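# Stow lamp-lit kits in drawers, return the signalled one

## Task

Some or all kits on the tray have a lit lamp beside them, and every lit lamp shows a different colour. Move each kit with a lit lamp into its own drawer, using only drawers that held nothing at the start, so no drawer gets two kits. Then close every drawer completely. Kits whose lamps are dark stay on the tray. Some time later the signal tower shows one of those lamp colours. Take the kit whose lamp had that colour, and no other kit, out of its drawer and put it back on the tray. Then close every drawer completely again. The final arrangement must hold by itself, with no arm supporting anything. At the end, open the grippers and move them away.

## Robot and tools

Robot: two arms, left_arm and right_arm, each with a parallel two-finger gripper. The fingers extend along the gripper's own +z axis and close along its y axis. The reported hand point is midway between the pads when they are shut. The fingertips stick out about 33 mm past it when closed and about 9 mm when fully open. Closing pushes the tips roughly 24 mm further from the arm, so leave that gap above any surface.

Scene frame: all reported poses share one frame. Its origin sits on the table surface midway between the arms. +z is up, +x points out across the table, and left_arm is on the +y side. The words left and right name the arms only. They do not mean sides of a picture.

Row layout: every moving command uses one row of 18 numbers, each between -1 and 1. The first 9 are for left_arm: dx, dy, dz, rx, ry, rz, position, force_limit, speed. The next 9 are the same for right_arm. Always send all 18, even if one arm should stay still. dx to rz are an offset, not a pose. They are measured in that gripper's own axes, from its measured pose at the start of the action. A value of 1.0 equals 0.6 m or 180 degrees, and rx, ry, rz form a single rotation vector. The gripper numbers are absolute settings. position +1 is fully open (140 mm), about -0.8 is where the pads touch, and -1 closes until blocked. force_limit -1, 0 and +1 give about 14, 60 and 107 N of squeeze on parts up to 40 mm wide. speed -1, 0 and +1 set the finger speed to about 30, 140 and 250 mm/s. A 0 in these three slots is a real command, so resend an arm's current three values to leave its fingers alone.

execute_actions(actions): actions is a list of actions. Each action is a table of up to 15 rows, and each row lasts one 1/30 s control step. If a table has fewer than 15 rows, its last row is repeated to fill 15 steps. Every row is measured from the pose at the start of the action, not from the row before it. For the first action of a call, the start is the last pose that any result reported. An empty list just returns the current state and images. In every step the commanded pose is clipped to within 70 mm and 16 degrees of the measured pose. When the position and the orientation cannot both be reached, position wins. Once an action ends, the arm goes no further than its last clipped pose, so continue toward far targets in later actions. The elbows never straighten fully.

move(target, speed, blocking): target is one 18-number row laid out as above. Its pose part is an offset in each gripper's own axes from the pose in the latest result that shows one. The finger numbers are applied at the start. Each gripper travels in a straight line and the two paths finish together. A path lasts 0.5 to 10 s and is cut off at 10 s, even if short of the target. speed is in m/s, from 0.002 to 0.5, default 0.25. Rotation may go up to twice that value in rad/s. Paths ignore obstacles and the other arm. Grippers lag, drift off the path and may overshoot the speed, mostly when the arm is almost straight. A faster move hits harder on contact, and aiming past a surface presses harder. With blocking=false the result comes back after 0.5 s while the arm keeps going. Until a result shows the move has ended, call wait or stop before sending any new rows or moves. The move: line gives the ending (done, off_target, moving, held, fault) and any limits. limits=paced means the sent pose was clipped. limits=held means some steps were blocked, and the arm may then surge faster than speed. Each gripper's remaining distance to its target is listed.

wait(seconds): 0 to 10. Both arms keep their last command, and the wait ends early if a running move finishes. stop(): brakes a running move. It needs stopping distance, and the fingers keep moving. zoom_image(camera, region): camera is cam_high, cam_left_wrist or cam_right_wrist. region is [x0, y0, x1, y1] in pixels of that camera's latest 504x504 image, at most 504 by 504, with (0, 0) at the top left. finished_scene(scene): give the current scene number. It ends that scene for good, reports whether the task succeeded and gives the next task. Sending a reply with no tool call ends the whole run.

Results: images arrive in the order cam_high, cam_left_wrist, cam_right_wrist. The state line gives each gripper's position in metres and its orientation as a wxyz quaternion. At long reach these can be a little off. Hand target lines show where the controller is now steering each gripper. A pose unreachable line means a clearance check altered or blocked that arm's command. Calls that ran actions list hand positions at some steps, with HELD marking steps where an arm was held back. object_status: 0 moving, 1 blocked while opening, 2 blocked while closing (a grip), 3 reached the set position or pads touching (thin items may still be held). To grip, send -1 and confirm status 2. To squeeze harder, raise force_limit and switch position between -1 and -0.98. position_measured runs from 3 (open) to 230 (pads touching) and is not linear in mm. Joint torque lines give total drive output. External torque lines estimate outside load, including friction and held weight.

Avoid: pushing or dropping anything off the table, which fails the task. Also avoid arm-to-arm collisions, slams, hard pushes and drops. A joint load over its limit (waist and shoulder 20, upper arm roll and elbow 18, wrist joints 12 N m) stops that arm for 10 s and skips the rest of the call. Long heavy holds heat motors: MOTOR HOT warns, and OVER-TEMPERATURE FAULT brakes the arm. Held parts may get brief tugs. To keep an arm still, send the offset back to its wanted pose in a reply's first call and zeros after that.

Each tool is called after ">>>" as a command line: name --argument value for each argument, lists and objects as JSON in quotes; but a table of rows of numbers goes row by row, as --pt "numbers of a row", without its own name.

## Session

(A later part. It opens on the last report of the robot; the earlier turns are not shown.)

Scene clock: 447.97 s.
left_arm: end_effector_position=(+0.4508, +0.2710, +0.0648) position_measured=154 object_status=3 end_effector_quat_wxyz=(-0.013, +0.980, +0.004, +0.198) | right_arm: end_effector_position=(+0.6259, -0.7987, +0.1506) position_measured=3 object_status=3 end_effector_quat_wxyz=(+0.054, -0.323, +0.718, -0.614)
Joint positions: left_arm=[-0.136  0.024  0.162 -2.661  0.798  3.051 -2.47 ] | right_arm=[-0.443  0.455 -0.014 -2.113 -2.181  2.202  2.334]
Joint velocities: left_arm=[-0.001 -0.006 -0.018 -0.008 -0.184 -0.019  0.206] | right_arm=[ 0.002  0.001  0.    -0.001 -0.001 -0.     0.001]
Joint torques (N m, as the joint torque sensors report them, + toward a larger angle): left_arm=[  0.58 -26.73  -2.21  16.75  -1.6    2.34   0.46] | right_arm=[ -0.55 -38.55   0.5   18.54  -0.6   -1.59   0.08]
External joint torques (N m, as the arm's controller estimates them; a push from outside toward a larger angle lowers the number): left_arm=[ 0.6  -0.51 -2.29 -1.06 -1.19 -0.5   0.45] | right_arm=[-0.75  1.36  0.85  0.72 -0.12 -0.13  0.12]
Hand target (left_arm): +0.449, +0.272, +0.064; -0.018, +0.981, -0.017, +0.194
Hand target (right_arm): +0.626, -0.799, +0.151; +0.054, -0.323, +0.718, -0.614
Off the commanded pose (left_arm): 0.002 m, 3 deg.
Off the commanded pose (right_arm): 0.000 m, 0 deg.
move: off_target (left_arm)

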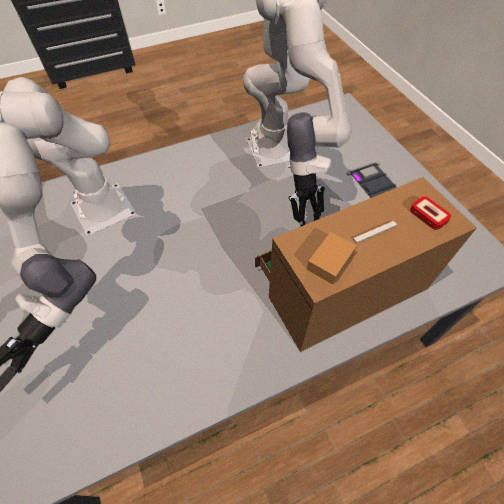

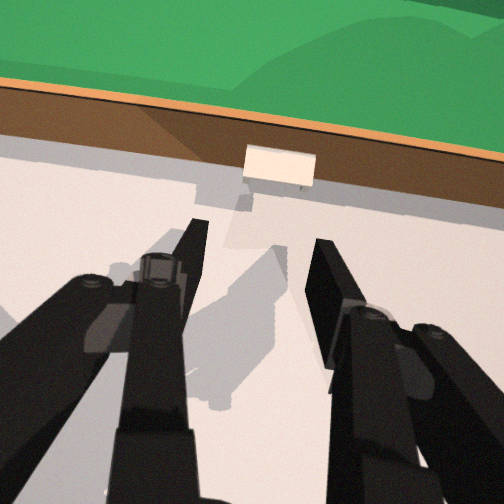

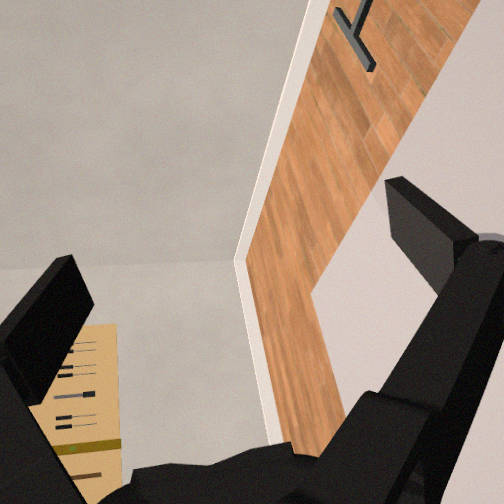

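>>> move --target '[-0.015,0,-0.178,-0.008,-0.035,0.008,0.2,0,0,0,0,0,0,0,0,1,0,0]'

>>> move --target '[-0.238,-0.655,0,0,0,0,0.2,0,0,0,0,0,0,0,0,1,0,0]'

Scene clock: 451.53 s.
left_arm: end_effector_position=(+0.4015, +0.2715, +0.1614) position_measured=104 object_status=3 end_effector_quat_wxyz=(-0.005, +0.989, -0.003, +0.146) | right_arm: end_effector_position=(+0.6259, -0.7987, +0.1506) position_measured=3 object_status=3 end_effector_quat_wxyz=(+0.054, -0.323, +0.718, -0.614)
Joint positions: left_arm=[-0.385 -0.375  0.307 -2.713  0.367  2.611 -2.075] | right_arm=[-0.443  0.455 -0.014 -2.113 -2.181  2.202  2.334]
Joint velocities: left_arm=[-0.006  0.001  0.008  0.    -0.    -0.01   0.031] | right_arm=[-0.     0.001  0.     0.     0.001 -0.     0.001]
Joint torques (N m, as the joint torque sensors report them, + toward a larger angle): left_arm=[ -1.76 -16.45  -2.93  22.69   0.49   2.61   0.14] | right_arm=[ -0.52 -38.63   0.59  18.6   -0.58  -1.58   0.09]
External joint torques (N m, as the arm's controller estimates them; a push from outside toward a larger angle lowers the number): left_arm=[-1.79 -0.65 -0.05  0.57  0.01 -0.36  0.14] | right_arm=[-0.5   1.24  1.14  0.82 -0.11 -0.11  0.13]
Hand target (left_arm): +0.402, +0.271, +0.162; -0.006, +0.989, -0.009, +0.145
Hand target (right_arm): +0.626, -0.799, +0.151; +0.054, -0.323, +0.718, -0.614
Off the commanded pose (left_arm): 0.004 m, 1 deg.
Off the commanded pose (right_arm): 0.000 m, 0 deg.
move: off_target (left_arm)

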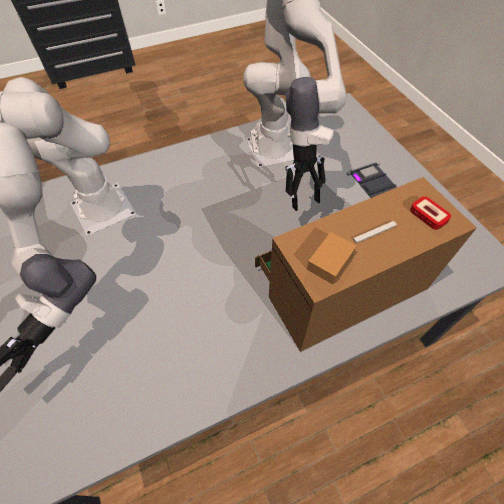

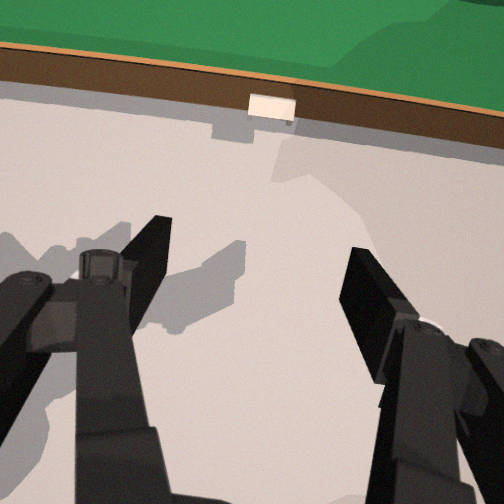

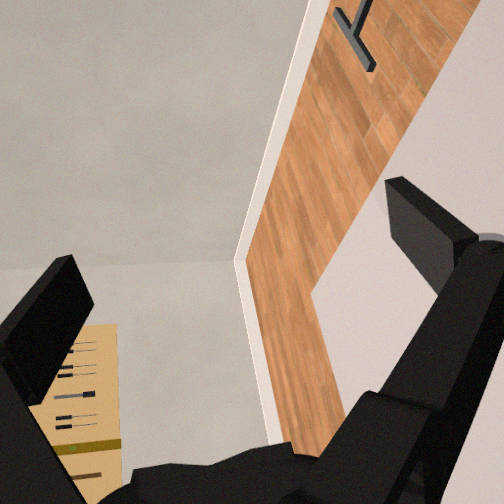

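Scene clock: 454.17 s.
left_arm: end_effector_position=(+0.2589, +0.6727, +0.1191) position_measured=104 object_status=3 end_effector_quat_wxyz=(-0.008, +0.990, +0.009, +0.139) | right_arm: end_effector_position=(+0.6259, -0.7987, +0.1506) position_measured=3 object_status=3 end_effector_quat_wxyz=(+0.054, -0.323, +0.718, -0.614)
Joint positions: left_arm=[-0.125 -0.755  1.254 -2.711  0.84   2.454 -1.288] | right_arm=[-0.443  0.455 -0.014 -2.113 -2.181  2.202  2.334]
Joint velocities: left_arm=[-0.001  0.001 -0.     0.001  0.001 -0.004  0.026] | right_arm=[ 0.001 -0.     0.     0.    -0.     0.     0.001]
Joint torques (N m, as the joint torque sensors report them, + toward a larger angle): left_arm=[ -0.9    3.   -15.96  17.46   1.48   2.59   0.29] | right_arm=[ -0.48 -38.54   0.61  18.37  -0.6   -1.59   0.04]
External joint torques (N m, as the arm's controller estimates them; a push from outside toward a larger angle lowers the number): left_arm=[-0.89 -1.95 -0.16  1.29  0.75 -0.49  0.28] | right_arm=[-0.52  1.47  1.11  0.47 -0.12 -0.11  0.08]
Hand target (left_arm): +0.259, +0.674, +0.119; -0.010, +0.990, +0.002, +0.138
Hand target (right_arm): +0.626, -0.799, +0.151; +0.054, -0.323, +0.718, -0.614
Off the commanded pose (left_arm): 0.012 m, 2 deg.
Off the commanded pose (right_arm): 0.000 m, 0 deg.
move: off_target (left_arm)

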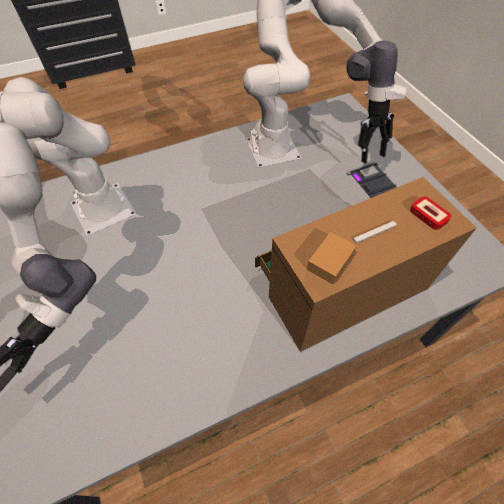

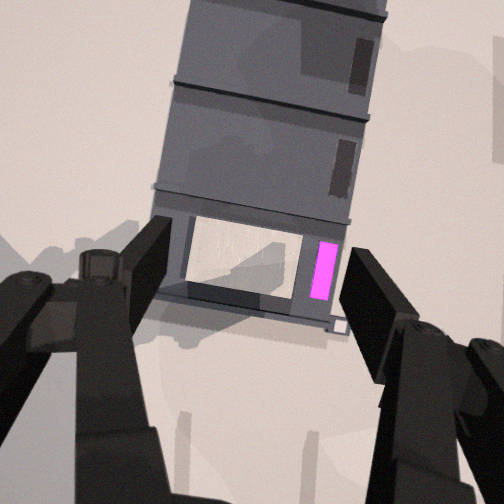

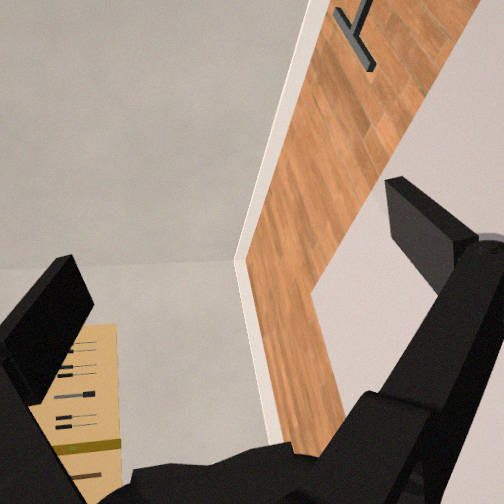

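>>> move --target '[-0.032,0.008,0.122,-0.004,0,0.014,0.2,0,0,0,0,0,0,0,0,1,0,0]' --speed 0.1

Scene clock: 456.73 s.
left_arm: end_effector_position=(+0.2617, +0.6686, +0.0438) position_measured=104 object_status=3 end_effector_quat_wxyz=(-0.004, +0.990, -0.017, +0.138) | right_arm: end_effector_position=(+0.6259, -0.7987, +0.1506) position_measured=3 object_status=3 end_effector_quat_wxyz=(+0.054, -0.323, +0.718, -0.614)
Joint positions: left_arm=[-0.38  -0.614  1.605 -2.718  0.973  2.696 -1.297] | right_arm=[-0.443  0.455 -0.014 -2.113 -2.181  2.202  2.334]
Joint velocities: left_arm=[-0.009  0.014  0.007 -0.004  0.     0.024 -0.006] | right_arm=[-0.001  0.    -0.     0.    -0.    -0.001 -0.002]
Joint torques (N m, as the joint torque sensors report them, + toward a larger angle): left_arm=[ -1.65   8.61 -14.77  11.13   1.36   3.54  -0.01] | right_arm=[ -0.59 -38.58   0.5   18.39  -0.58  -1.6    0.08]
External joint torques (N m, as the arm's controller estimates them; a push from outside toward a larger angle lowers the number): left_arm=[-1.7  -0.35 -0.71 -2.19  0.73  0.46 -0.02] | right_arm=[-0.5   1.42  1.11  0.51 -0.1  -0.11  0.12]
Hand target (left_arm): +0.263, +0.667, +0.043; -0.005, +0.990, -0.017, +0.139
Hand target (right_arm): +0.626, -0.799, +0.151; +0.054, -0.323, +0.718, -0.614
Off the commanded pose (left_arm): 0.001 m, 0 deg.
Off the commanded pose (right_arm): 0.000 m, 0 deg.
move: done

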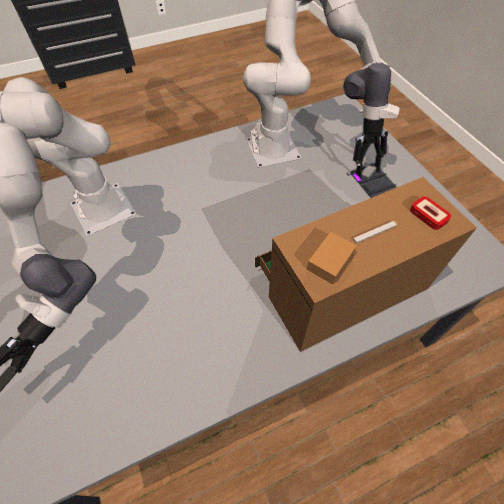

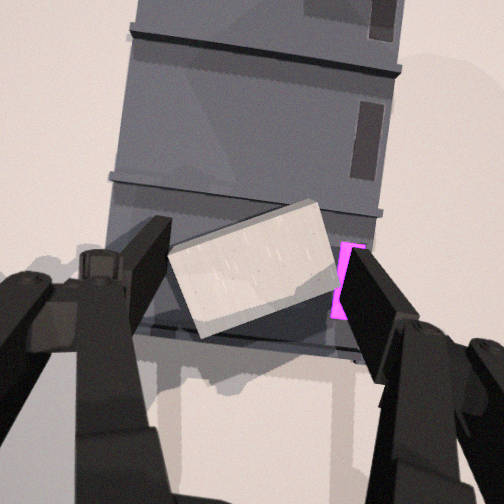

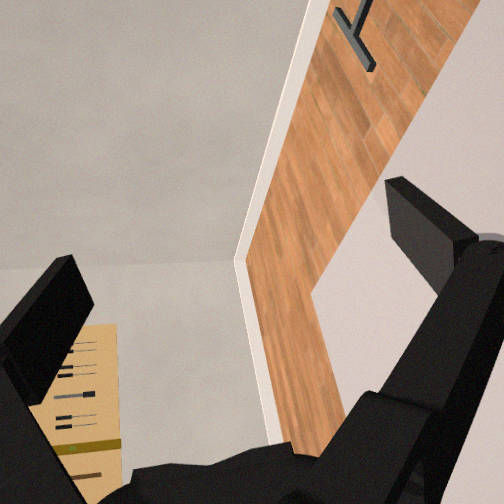

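>>> move --target '[-0.006,0,0,0,0,-0.14,0.3,0,0,0,0,0,0,0,0,1,0,0]'

>>> move --target '[0,0,0,0,0,0,-1,0,0,0,0,0,0,0,0,1,0,0]'

Scene clock: 460.63 s.
left_arm: end_effector_position=(+0.2591, +0.6671, +0.0426) position_measured=91 object_status=3 end_effector_quat_wxyz=(+0.027, +0.972, +0.190, +0.134) | right_arm: end_effector_position=(+0.6259, -0.7987, +0.1506) position_measured=3 object_status=3 end_effector_quat_wxyz=(+0.054, -0.323, +0.718, -0.614)
Joint positions: left_arm=[-0.361 -0.479  1.564 -2.751  0.747  2.794 -1.558] | right_arm=[-0.443  0.455 -0.014 -2.113 -2.181  2.202  2.334]
Joint velocities: left_arm=[ 0.001  0.002  0.    -0.001 -0.005  0.008 -0.025] | right_arm=[ 0.    -0.001  0.001  0.     0.     0.    -0.002]
Joint torques (N m, as the joint torque sensors report them, + toward a larger angle): left_arm=[  1.91   6.5  -12.51  12.41  -0.41   3.45  -0.19] | right_arm=[ -0.53 -38.61   0.68  18.24  -0.61  -1.58   0.06]
External joint torques (N m, as the arm's controller estimates them; a push from outside toward a larger angle lowers the number): left_arm=[ 1.87  0.1  -1.5  -2.15 -1.06  0.42 -0.2 ] | right_arm=[-0.45  1.59  1.29  0.24 -0.13 -0.07  0.1 ]
Hand target (left_arm): +0.259, +0.667, +0.043; +0.028, +0.971, +0.197, +0.135
Hand target (right_arm): +0.626, -0.799, +0.151; +0.054, -0.323, +0.718, -0.614
Off the commanded pose (left_arm): 0.002 m, 1 deg.
Off the commanded pose (right_arm): 0.000 m, 0 deg.
move: done

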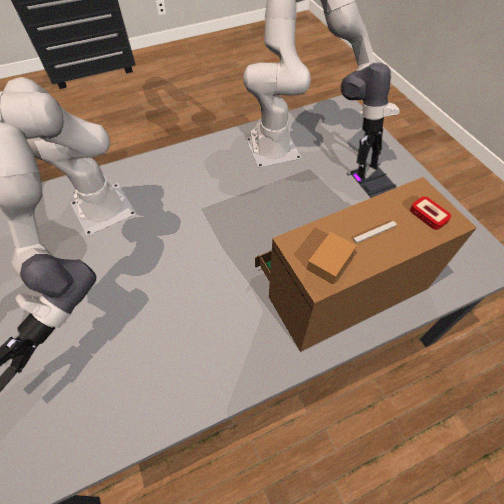

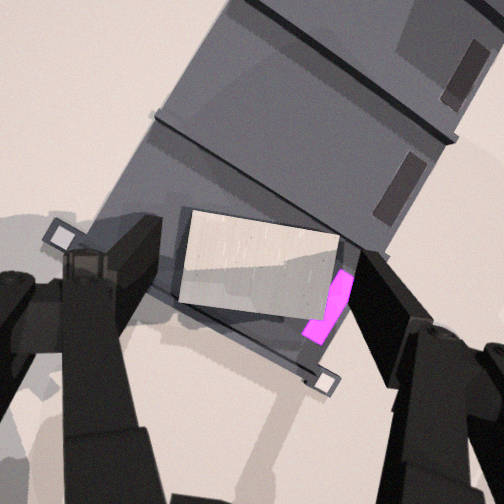

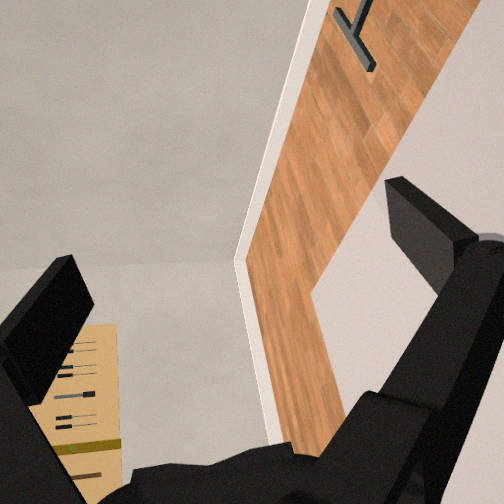

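Scene clock: 461.13 s.
left_arm: end_effector_position=(+0.2596, +0.6685, +0.0434) position_measured=134 object_status=2 end_effector_quat_wxyz=(+0.026, +0.972, +0.190, +0.135) | right_arm: end_effector_position=(+0.6259, -0.7987, +0.1506) position_measured=3 object_status=3 end_effector_quat_wxyz=(+0.054, -0.323, +0.718, -0.614)
Joint positions: left_arm=[-0.361 -0.479  1.564 -2.749  0.747  2.794 -1.558] | right_arm=[-0.443  0.455 -0.014 -2.113 -2.181  2.202  2.334]
Joint velocities: left_arm=[-0.     0.001 -0.001  0.     0.002  0.     0.001] | right_arm=[ 0.    -0.001 -0.002 -0.     0.    -0.    -0.002]
Joint torques (N m, as the joint torque sensors report them, + toward a larger angle): left_arm=[ -0.05   5.95 -12.47  12.96   0.67   2.8    0.08] | right_arm=[ -0.66 -38.51   0.84  18.34  -0.57  -1.58   0.04]
External joint torques (N m, as the arm's controller estimates them; a push from outside toward a larger angle lowers the number): left_arm=[-0.05 -0.4  -1.42 -1.58  0.01 -0.24  0.07] | right_arm=[-0.68  1.54  1.36  0.43 -0.09 -0.09  0.08]
Hand target (left_arm): +0.259, +0.667, +0.043; +0.027, +0.972, +0.190, +0.134
Hand target (right_arm): +0.626, -0.799, +0.151; +0.054, -0.323, +0.718, -0.614
Off the commanded pose (left_arm): 0.002 m, 0 deg.
Off the commanded pose (right_arm): 0.000 m, 0 deg.
move: done

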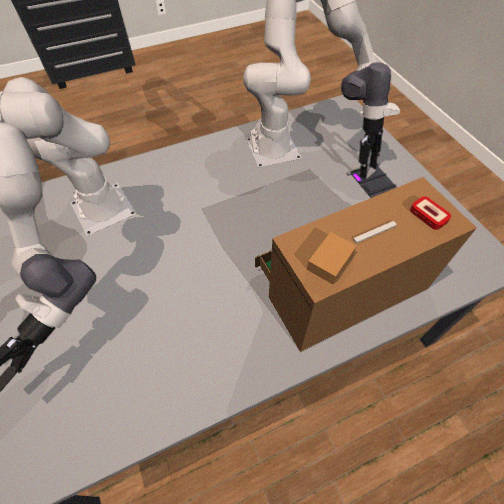

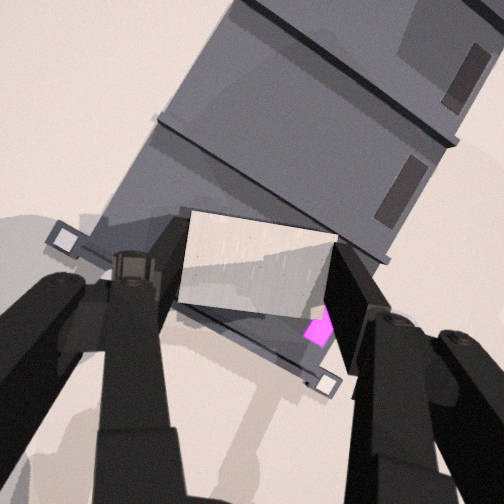

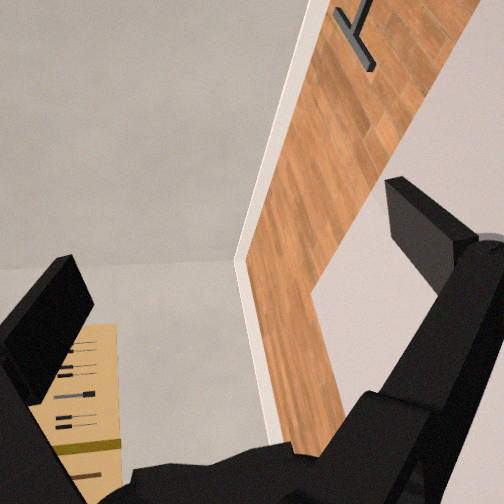

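>>> move --target '[0.063,0,-0.224,0,0,0.13,-1,0,0,0,0,0,0,0,0,1,0,0]'

>>> move --target '[0.25,0.63,0.075,0,0,0,-1,0,0,0,0,0,0,0,0,1,0,0]'

Scene clock: 464.10 s.
left_arm: end_effector_position=(+0.2522, +0.6859, +0.1820) position_measured=134 object_status=2 end_effector_quat_wxyz=(-0.003, +0.991, +0.002, +0.137) | right_arm: end_effector_position=(+0.6259, -0.7987, +0.1506) position_measured=3 object_status=3 end_effector_quat_wxyz=(+0.054, -0.323, +0.718, -0.614)
Joint positions: left_arm=[-0.061 -0.858  1.102 -2.623  0.73   2.242 -1.216] | right_arm=[-0.443  0.455 -0.014 -2.113 -2.181  2.202  2.334]
Joint velocities: left_arm=[ 0.002  0.001  0.     0.001  0.001 -0.012  0.027] | right_arm=[ 0.001 -0.    -0.001 -0.001 -0.    -0.001  0.003]
Joint torques (N m, as the joint torque sensors report them, + toward a larger angle): left_arm=[ -1.41   2.36 -17.51  18.56   1.22   2.76   0.3 ] | right_arm=[ -0.57 -38.38   0.72  18.55  -0.59  -1.59   0.03]
External joint torques (N m, as the arm's controller estimates them; a push from outside toward a larger angle lowers the number): left_arm=[-1.53 -2.87 -0.16  0.69  0.47 -0.31  0.29] | right_arm=[-0.49  1.5   1.33  0.77 -0.11 -0.1   0.07]
Hand target (left_arm): +0.252, +0.687, +0.183; -0.004, +0.991, -0.004, +0.137
Hand target (right_arm): +0.626, -0.799, +0.151; +0.054, -0.323, +0.718, -0.614
Off the commanded pose (left_arm): 0.005 m, 1 deg.
Off the commanded pose (right_arm): 0.000 m, 0 deg.
move: off_target (left_arm)

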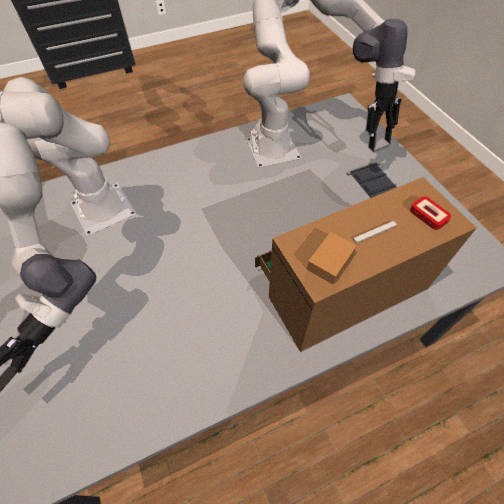

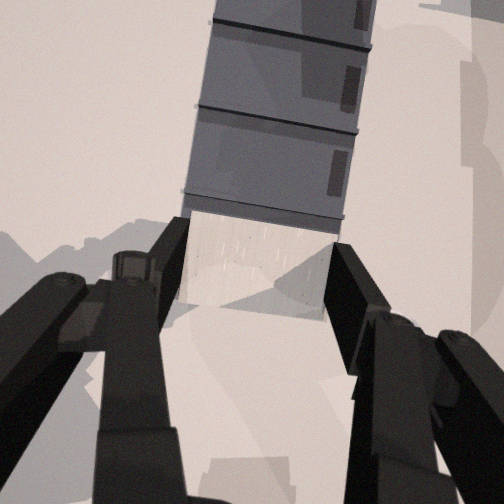

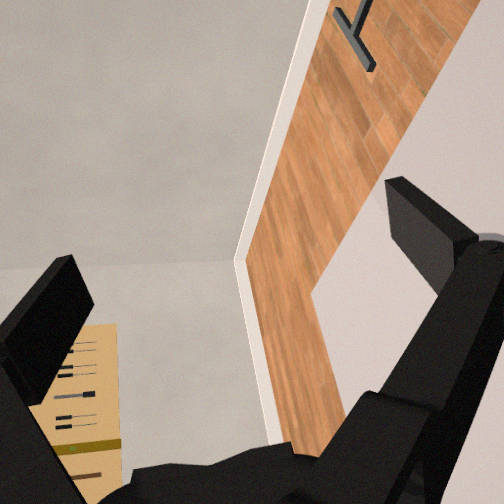

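Scene clock: 466.63 s.
left_arm: end_effector_position=(+0.4112, +0.2992, +0.1853) position_measured=134 object_status=2 end_effector_quat_wxyz=(-0.002, +0.990, -0.012, +0.142) | right_arm: end_effector_position=(+0.6259, -0.7987, +0.1506) position_measured=3 object_status=3 end_effector_quat_wxyz=(+0.054, -0.323, +0.718, -0.614)
Joint positions: left_arm=[-0.366 -0.416  0.351 -2.672  0.328  2.538 -1.95 ] | right_arm=[-0.443  0.455 -0.014 -2.113 -2.181  2.202  2.334]
Joint velocities: left_arm=[-0.001  0.001 -0.    -0.001  0.     0.002 -0.032] | right_arm=[ 0.001 -0.001 -0.     0.     0.    -0.     0.001]
Joint torques (N m, as the joint torque sensors report them, + toward a larger angle): left_arm=[  2.17 -13.33  -5.21  23.89  -0.32   3.61  -0.03] | right_arm=[ -0.35 -38.75   0.59  18.49  -0.59  -1.56   0.05]
External joint torques (N m, as the arm's controller estimates them; a push from outside toward a larger angle lowers the number): left_arm=[ 2.23  1.49 -1.45  1.06 -0.92  0.58 -0.04] | right_arm=[-0.47  1.19  1.02  0.65 -0.11 -0.09  0.09]
Hand target (left_arm): +0.413, +0.299, +0.187; +0.000, +0.989, -0.004, +0.145
Hand target (right_arm): +0.626, -0.799, +0.151; +0.054, -0.323, +0.718, -0.614
Off the commanded pose (left_arm): 0.013 m, 2 deg.
Off the commanded pose (right_arm): 0.000 m, 0 deg.
move: off_target (left_arm)

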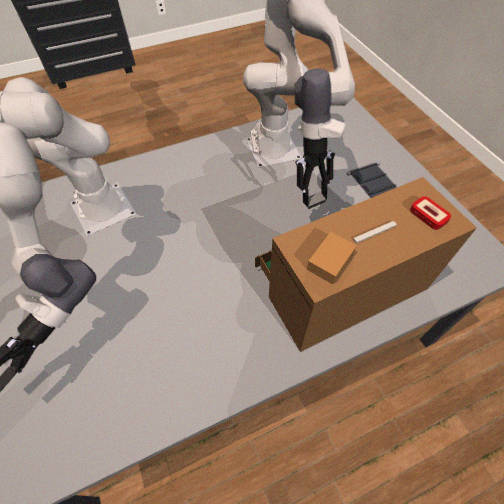

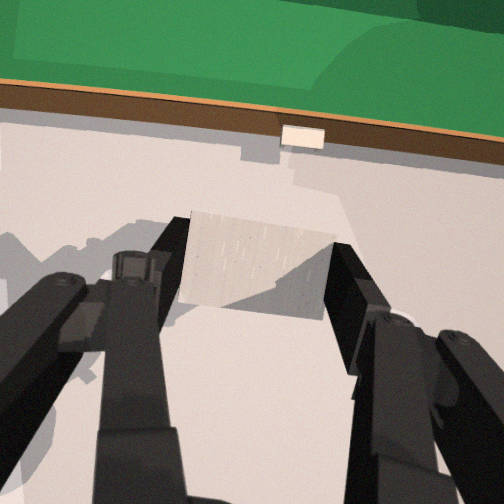

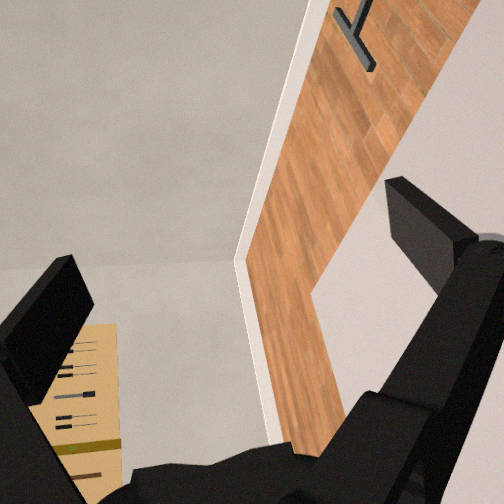

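>>> move --target '[0.183,0.045,0.14,0,0.075,0,-1,0,0,0,0,0,0,0,0,1,0,0]' --speed 0.15

>>> move --target '[-0.025,0,0.06,0,0,0,-1,0,0,0,0,0,0,0,0,1,0,0]' --speed 0.05

Scene clock: 470.13 s.
left_arm: end_effector_position=(+0.5384, +0.2689, +0.1340) position_measured=134 object_status=2 end_effector_quat_wxyz=(+0.002, +0.967, -0.018, +0.253) | right_arm: end_effector_position=(+0.6259, -0.7987, +0.1506) position_measured=3 object_status=3 end_effector_quat_wxyz=(+0.054, -0.323, +0.718, -0.614)
Joint positions: left_arm=[-0.355  0.033  0.361 -2.517  0.433  3.049 -2.085] | right_arm=[-0.443  0.455 -0.014 -2.113 -2.181  2.202  2.334]
Joint velocities: left_arm=[ 0.001  0.005  0.002  0.001  0.053  0.017 -0.07 ] | right_arm=[ 0.001  0.    -0.001 -0.001 -0.    -0.001  0.003]
Joint torques (N m, as the joint torque sensors report them, + toward a larger angle): left_arm=[ -2.98 -22.82  -0.77  19.8    1.14   3.76  -0.11] | right_arm=[ -0.6  -38.51   0.59  18.55  -0.59  -1.6    0.06]
External joint torques (N m, as the arm's controller estimates them; a push from outside toward a larger angle lowers the number): left_arm=[-3.11  4.54 -1.23 -0.45  1.28  0.55 -0.13] | right_arm=[-0.55  1.46  1.18  0.7  -0.11 -0.11  0.1 ]
Hand target (left_arm): +0.538, +0.264, +0.133; +0.005, +0.967, -0.014, +0.255
Hand target (right_arm): +0.626, -0.799, +0.151; +0.054, -0.323, +0.718, -0.614
Off the commanded pose (left_arm): 0.002 m, 1 deg.
Off the commanded pose (right_arm): 0.000 m, 0 deg.
move: done

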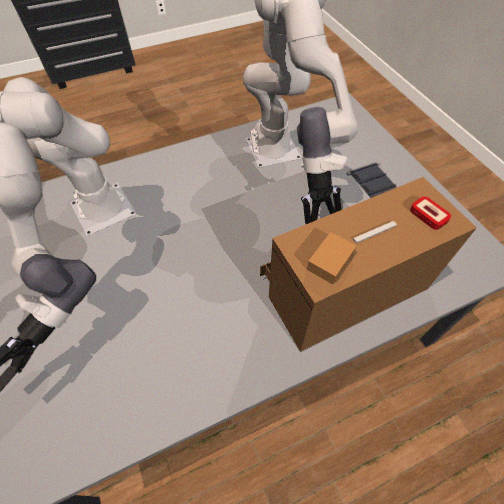

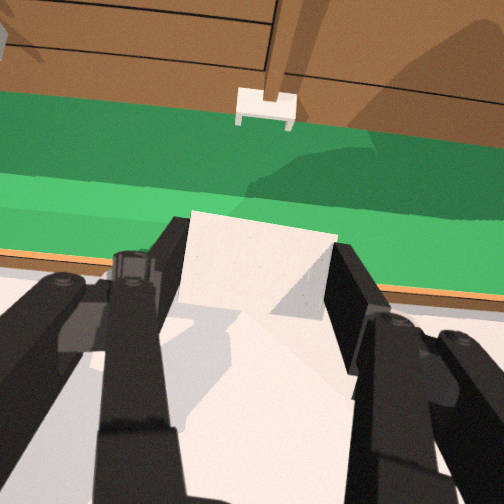

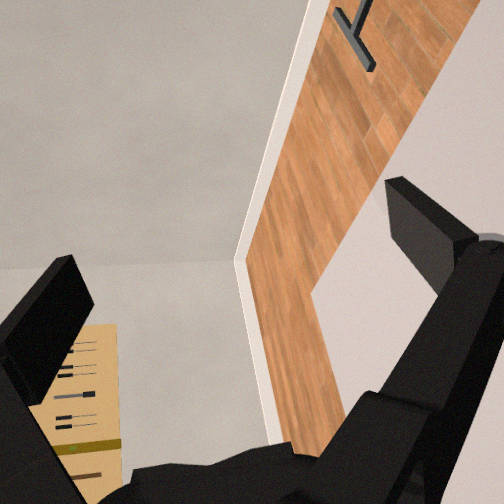

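Scene clock: 471.23 s.
left_arm: end_effector_position=(+0.5660, +0.2700, +0.1302) position_measured=134 object_status=2 end_effector_quat_wxyz=(+0.017, +0.957, -0.009, +0.288) | right_arm: end_effector_position=(+0.6259, -0.7987, +0.1506) position_measured=3 object_status=3 end_effector_quat_wxyz=(+0.054, -0.323, +0.718, -0.614)
Joint positions: left_arm=[-0.362  0.118  0.397 -2.488  0.436  3.187 -2.11 ] | right_arm=[-0.443  0.455 -0.014 -2.113 -2.181  2.202  2.334]
Joint velocities: left_arm=[-0.009  0.008  0.013  0.     0.     0.02  -0.006] | right_arm=[ 0.    -0.    -0.001  0.001 -0.     0.001  0.   ]
Joint torques (N m, as the joint torque sensors report them, + toward a larger angle): left_arm=[ -5.98 -11.69  -3.98   7.16   1.09  -1.96   0.12] | right_arm=[ -0.39 -38.65   0.73  18.53  -0.56  -1.6    0.06]
External joint torques (N m, as the arm's controller estimates them; a push from outside toward a larger angle lowers the number): left_arm=[ -5.93  17.44  -5.2  -12.4    1.37  -5.25   0.1 ] | right_arm=[-0.3   1.38  1.35  0.61 -0.08 -0.1   0.1 ]
Hand target (left_arm): +0.542, +0.269, +0.096; +0.003, +0.967, -0.019, +0.253
Hand target (right_arm): +0.626, -0.799, +0.151; +0.054, -0.323, +0.718, -0.614
Off the commanded pose (left_arm): 0.042 m, 5 deg.
Off the commanded pose (right_arm): 0.000 m, 0 deg.
move: off_target (left_arm)

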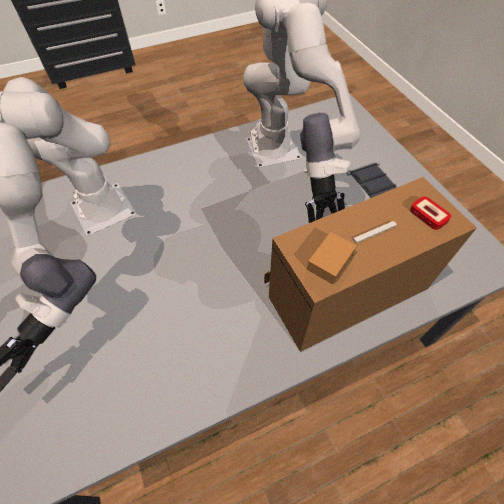

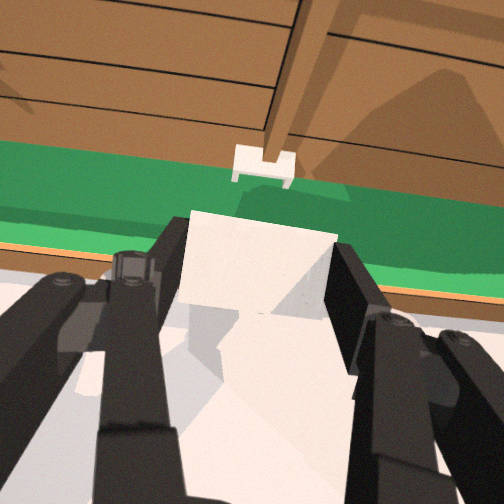

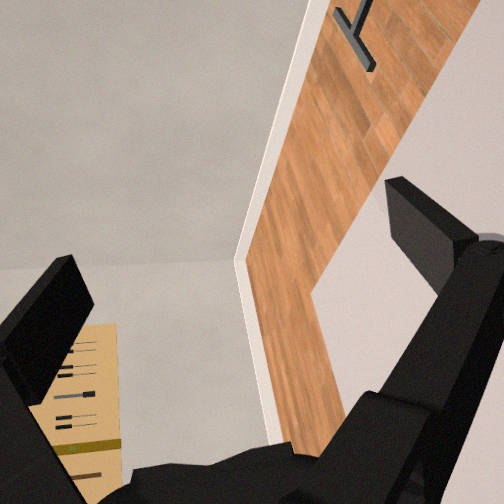

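>>> move --target '[-0.1,0,-0.045,0,0,0,-1,0,0,0,0,0,0,0,0,1,0,0]' --speed 0.05

Scene clock: 476.23 s.
left_arm: end_effector_position=(+0.5015, +0.2739, +0.1191) position_measured=134 object_status=2 end_effector_quat_wxyz=(+0.021, +0.961, -0.033, +0.274) | right_arm: end_effector_position=(+0.6259, -0.7987, +0.1506) position_measured=3 object_status=3 end_effector_quat_wxyz=(+0.054, -0.323, +0.718, -0.614)
Joint positions: left_arm=[-0.509 -0.004  0.617 -2.63   0.828  3.2   -2.368] | right_arm=[-0.443  0.455 -0.014 -2.113 -2.181  2.202  2.334]
Joint velocities: left_arm=[ 0.045 -0.001 -0.025  0.03   0.219 -0.016 -0.208] | right_arm=[-0.     0.001  0.001  0.    -0.001 -0.001 -0.002]
Joint torques (N m, as the joint torque sensors report them, + toward a larger angle): left_arm=[  2.31 -22.1   -2.31  20.23   0.35   2.81  -0.12] | right_arm=[ -0.56 -38.53   0.73  18.44  -0.58  -1.57   0.07]
External joint torques (N m, as the arm's controller estimates them; a push from outside toward a larger angle lowers the number): left_arm=[ 2.33  0.25 -2.25  1.52  1.07 -0.24 -0.13] | right_arm=[-0.52  1.3   1.3   0.66 -0.1  -0.09  0.11]
Hand target (left_arm): +0.502, +0.274, +0.120; +0.025, +0.961, -0.013, +0.274
Hand target (right_arm): +0.626, -0.799, +0.151; +0.054, -0.323, +0.718, -0.614
Off the commanded pose (left_arm): 0.003 m, 3 deg.
Off the commanded pose (right_arm): 0.000 m, 0 deg.
move: off_target (left_arm)

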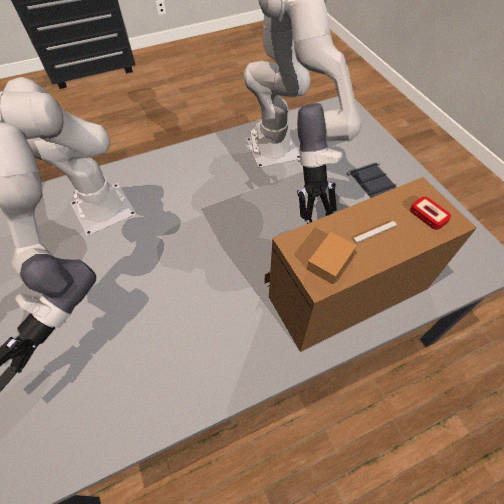

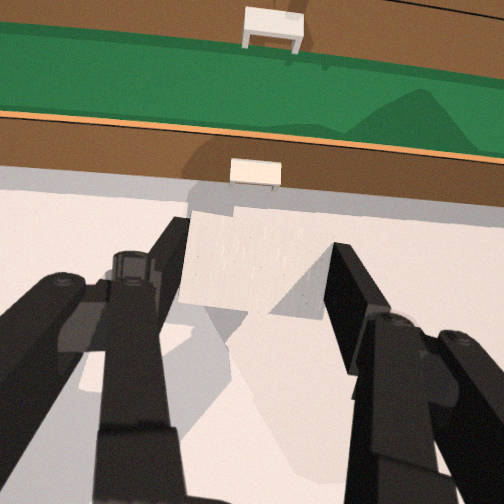

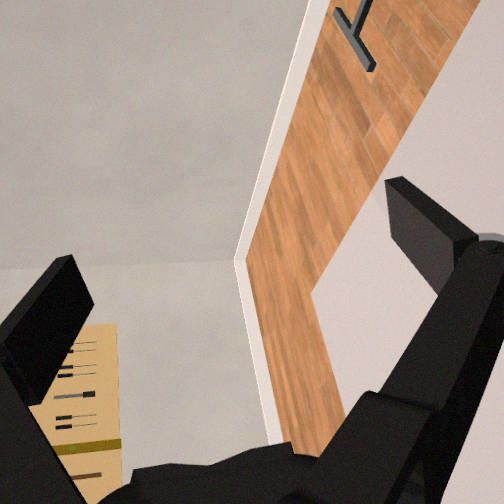

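>>> move --target '[-0.16,-0.2,-0.06,0.012,-0.083,-0.01,-1,0,0,0,0,0,0,0,0,1,0,0]' --speed 0.15

Scene clock: 480.00 s.
left_arm: end_effector_position=(+0.4097, +0.4051, +0.0967) position_measured=134 object_status=2 end_effector_quat_wxyz=(+0.000, +0.989, -0.006, +0.148) | right_arm: end_effector_position=(+0.6259, -0.7987, +0.1506) position_measured=3 object_status=3 end_effector_quat_wxyz=(+0.054, -0.323, +0.718, -0.614)
Joint positions: left_arm=[-0.702 -0.346  1.06  -2.746  0.713  2.789 -1.964] | right_arm=[-0.443  0.455 -0.014 -2.113 -2.181  2.202  2.334]
Joint velocities: left_arm=[-0.007 -0.002  0.007  0.002  0.001 -0.013  0.03 ] | right_arm=[-0.     0.     0.    -0.002  0.001 -0.    -0.001]
Joint torques (N m, as the joint torque sensors report them, + toward a larger angle): left_arm=[-0.68 -6.82 -7.56 19.09  0.9   2.76  0.27] | right_arm=[ -0.33 -38.41   0.73  18.39  -0.6   -1.58   0.04]
External joint torques (N m, as the arm's controller estimates them; a push from outside toward a larger angle lowers the number): left_arm=[-0.6  -0.59 -0.41  0.51  0.54 -0.3   0.27] | right_arm=[-0.28  1.41  1.3   0.65 -0.12 -0.11  0.08]
Hand target (left_arm): +0.411, +0.405, +0.098; -0.001, +0.989, -0.013, +0.148
Hand target (right_arm): +0.626, -0.799, +0.151; +0.054, -0.323, +0.718, -0.614
Off the commanded pose (left_arm): 0.005 m, 1 deg.
Off the commanded pose (right_arm): 0.000 m, 0 deg.
move: off_target (left_arm)

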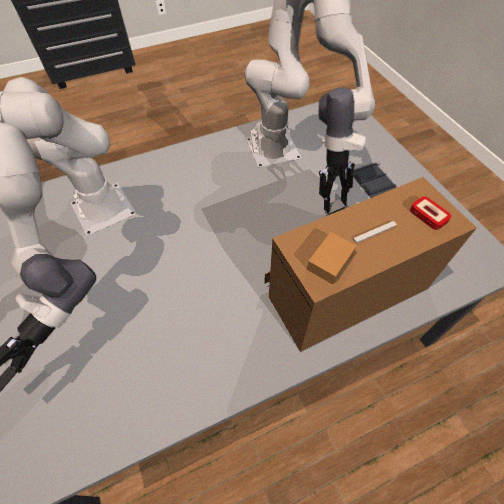

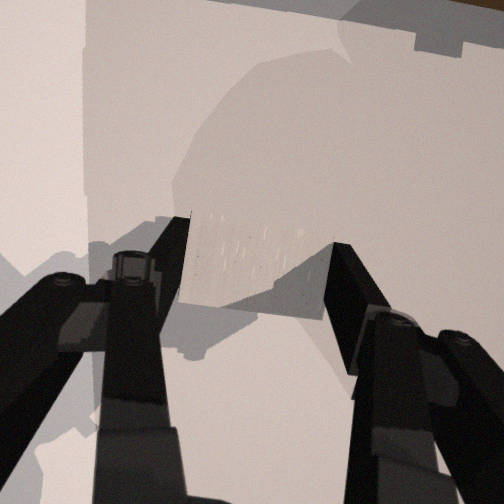

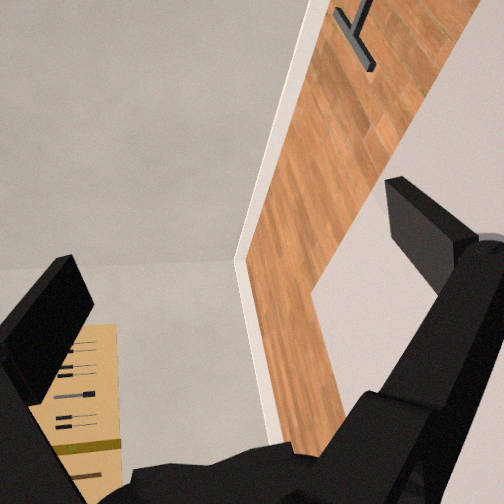

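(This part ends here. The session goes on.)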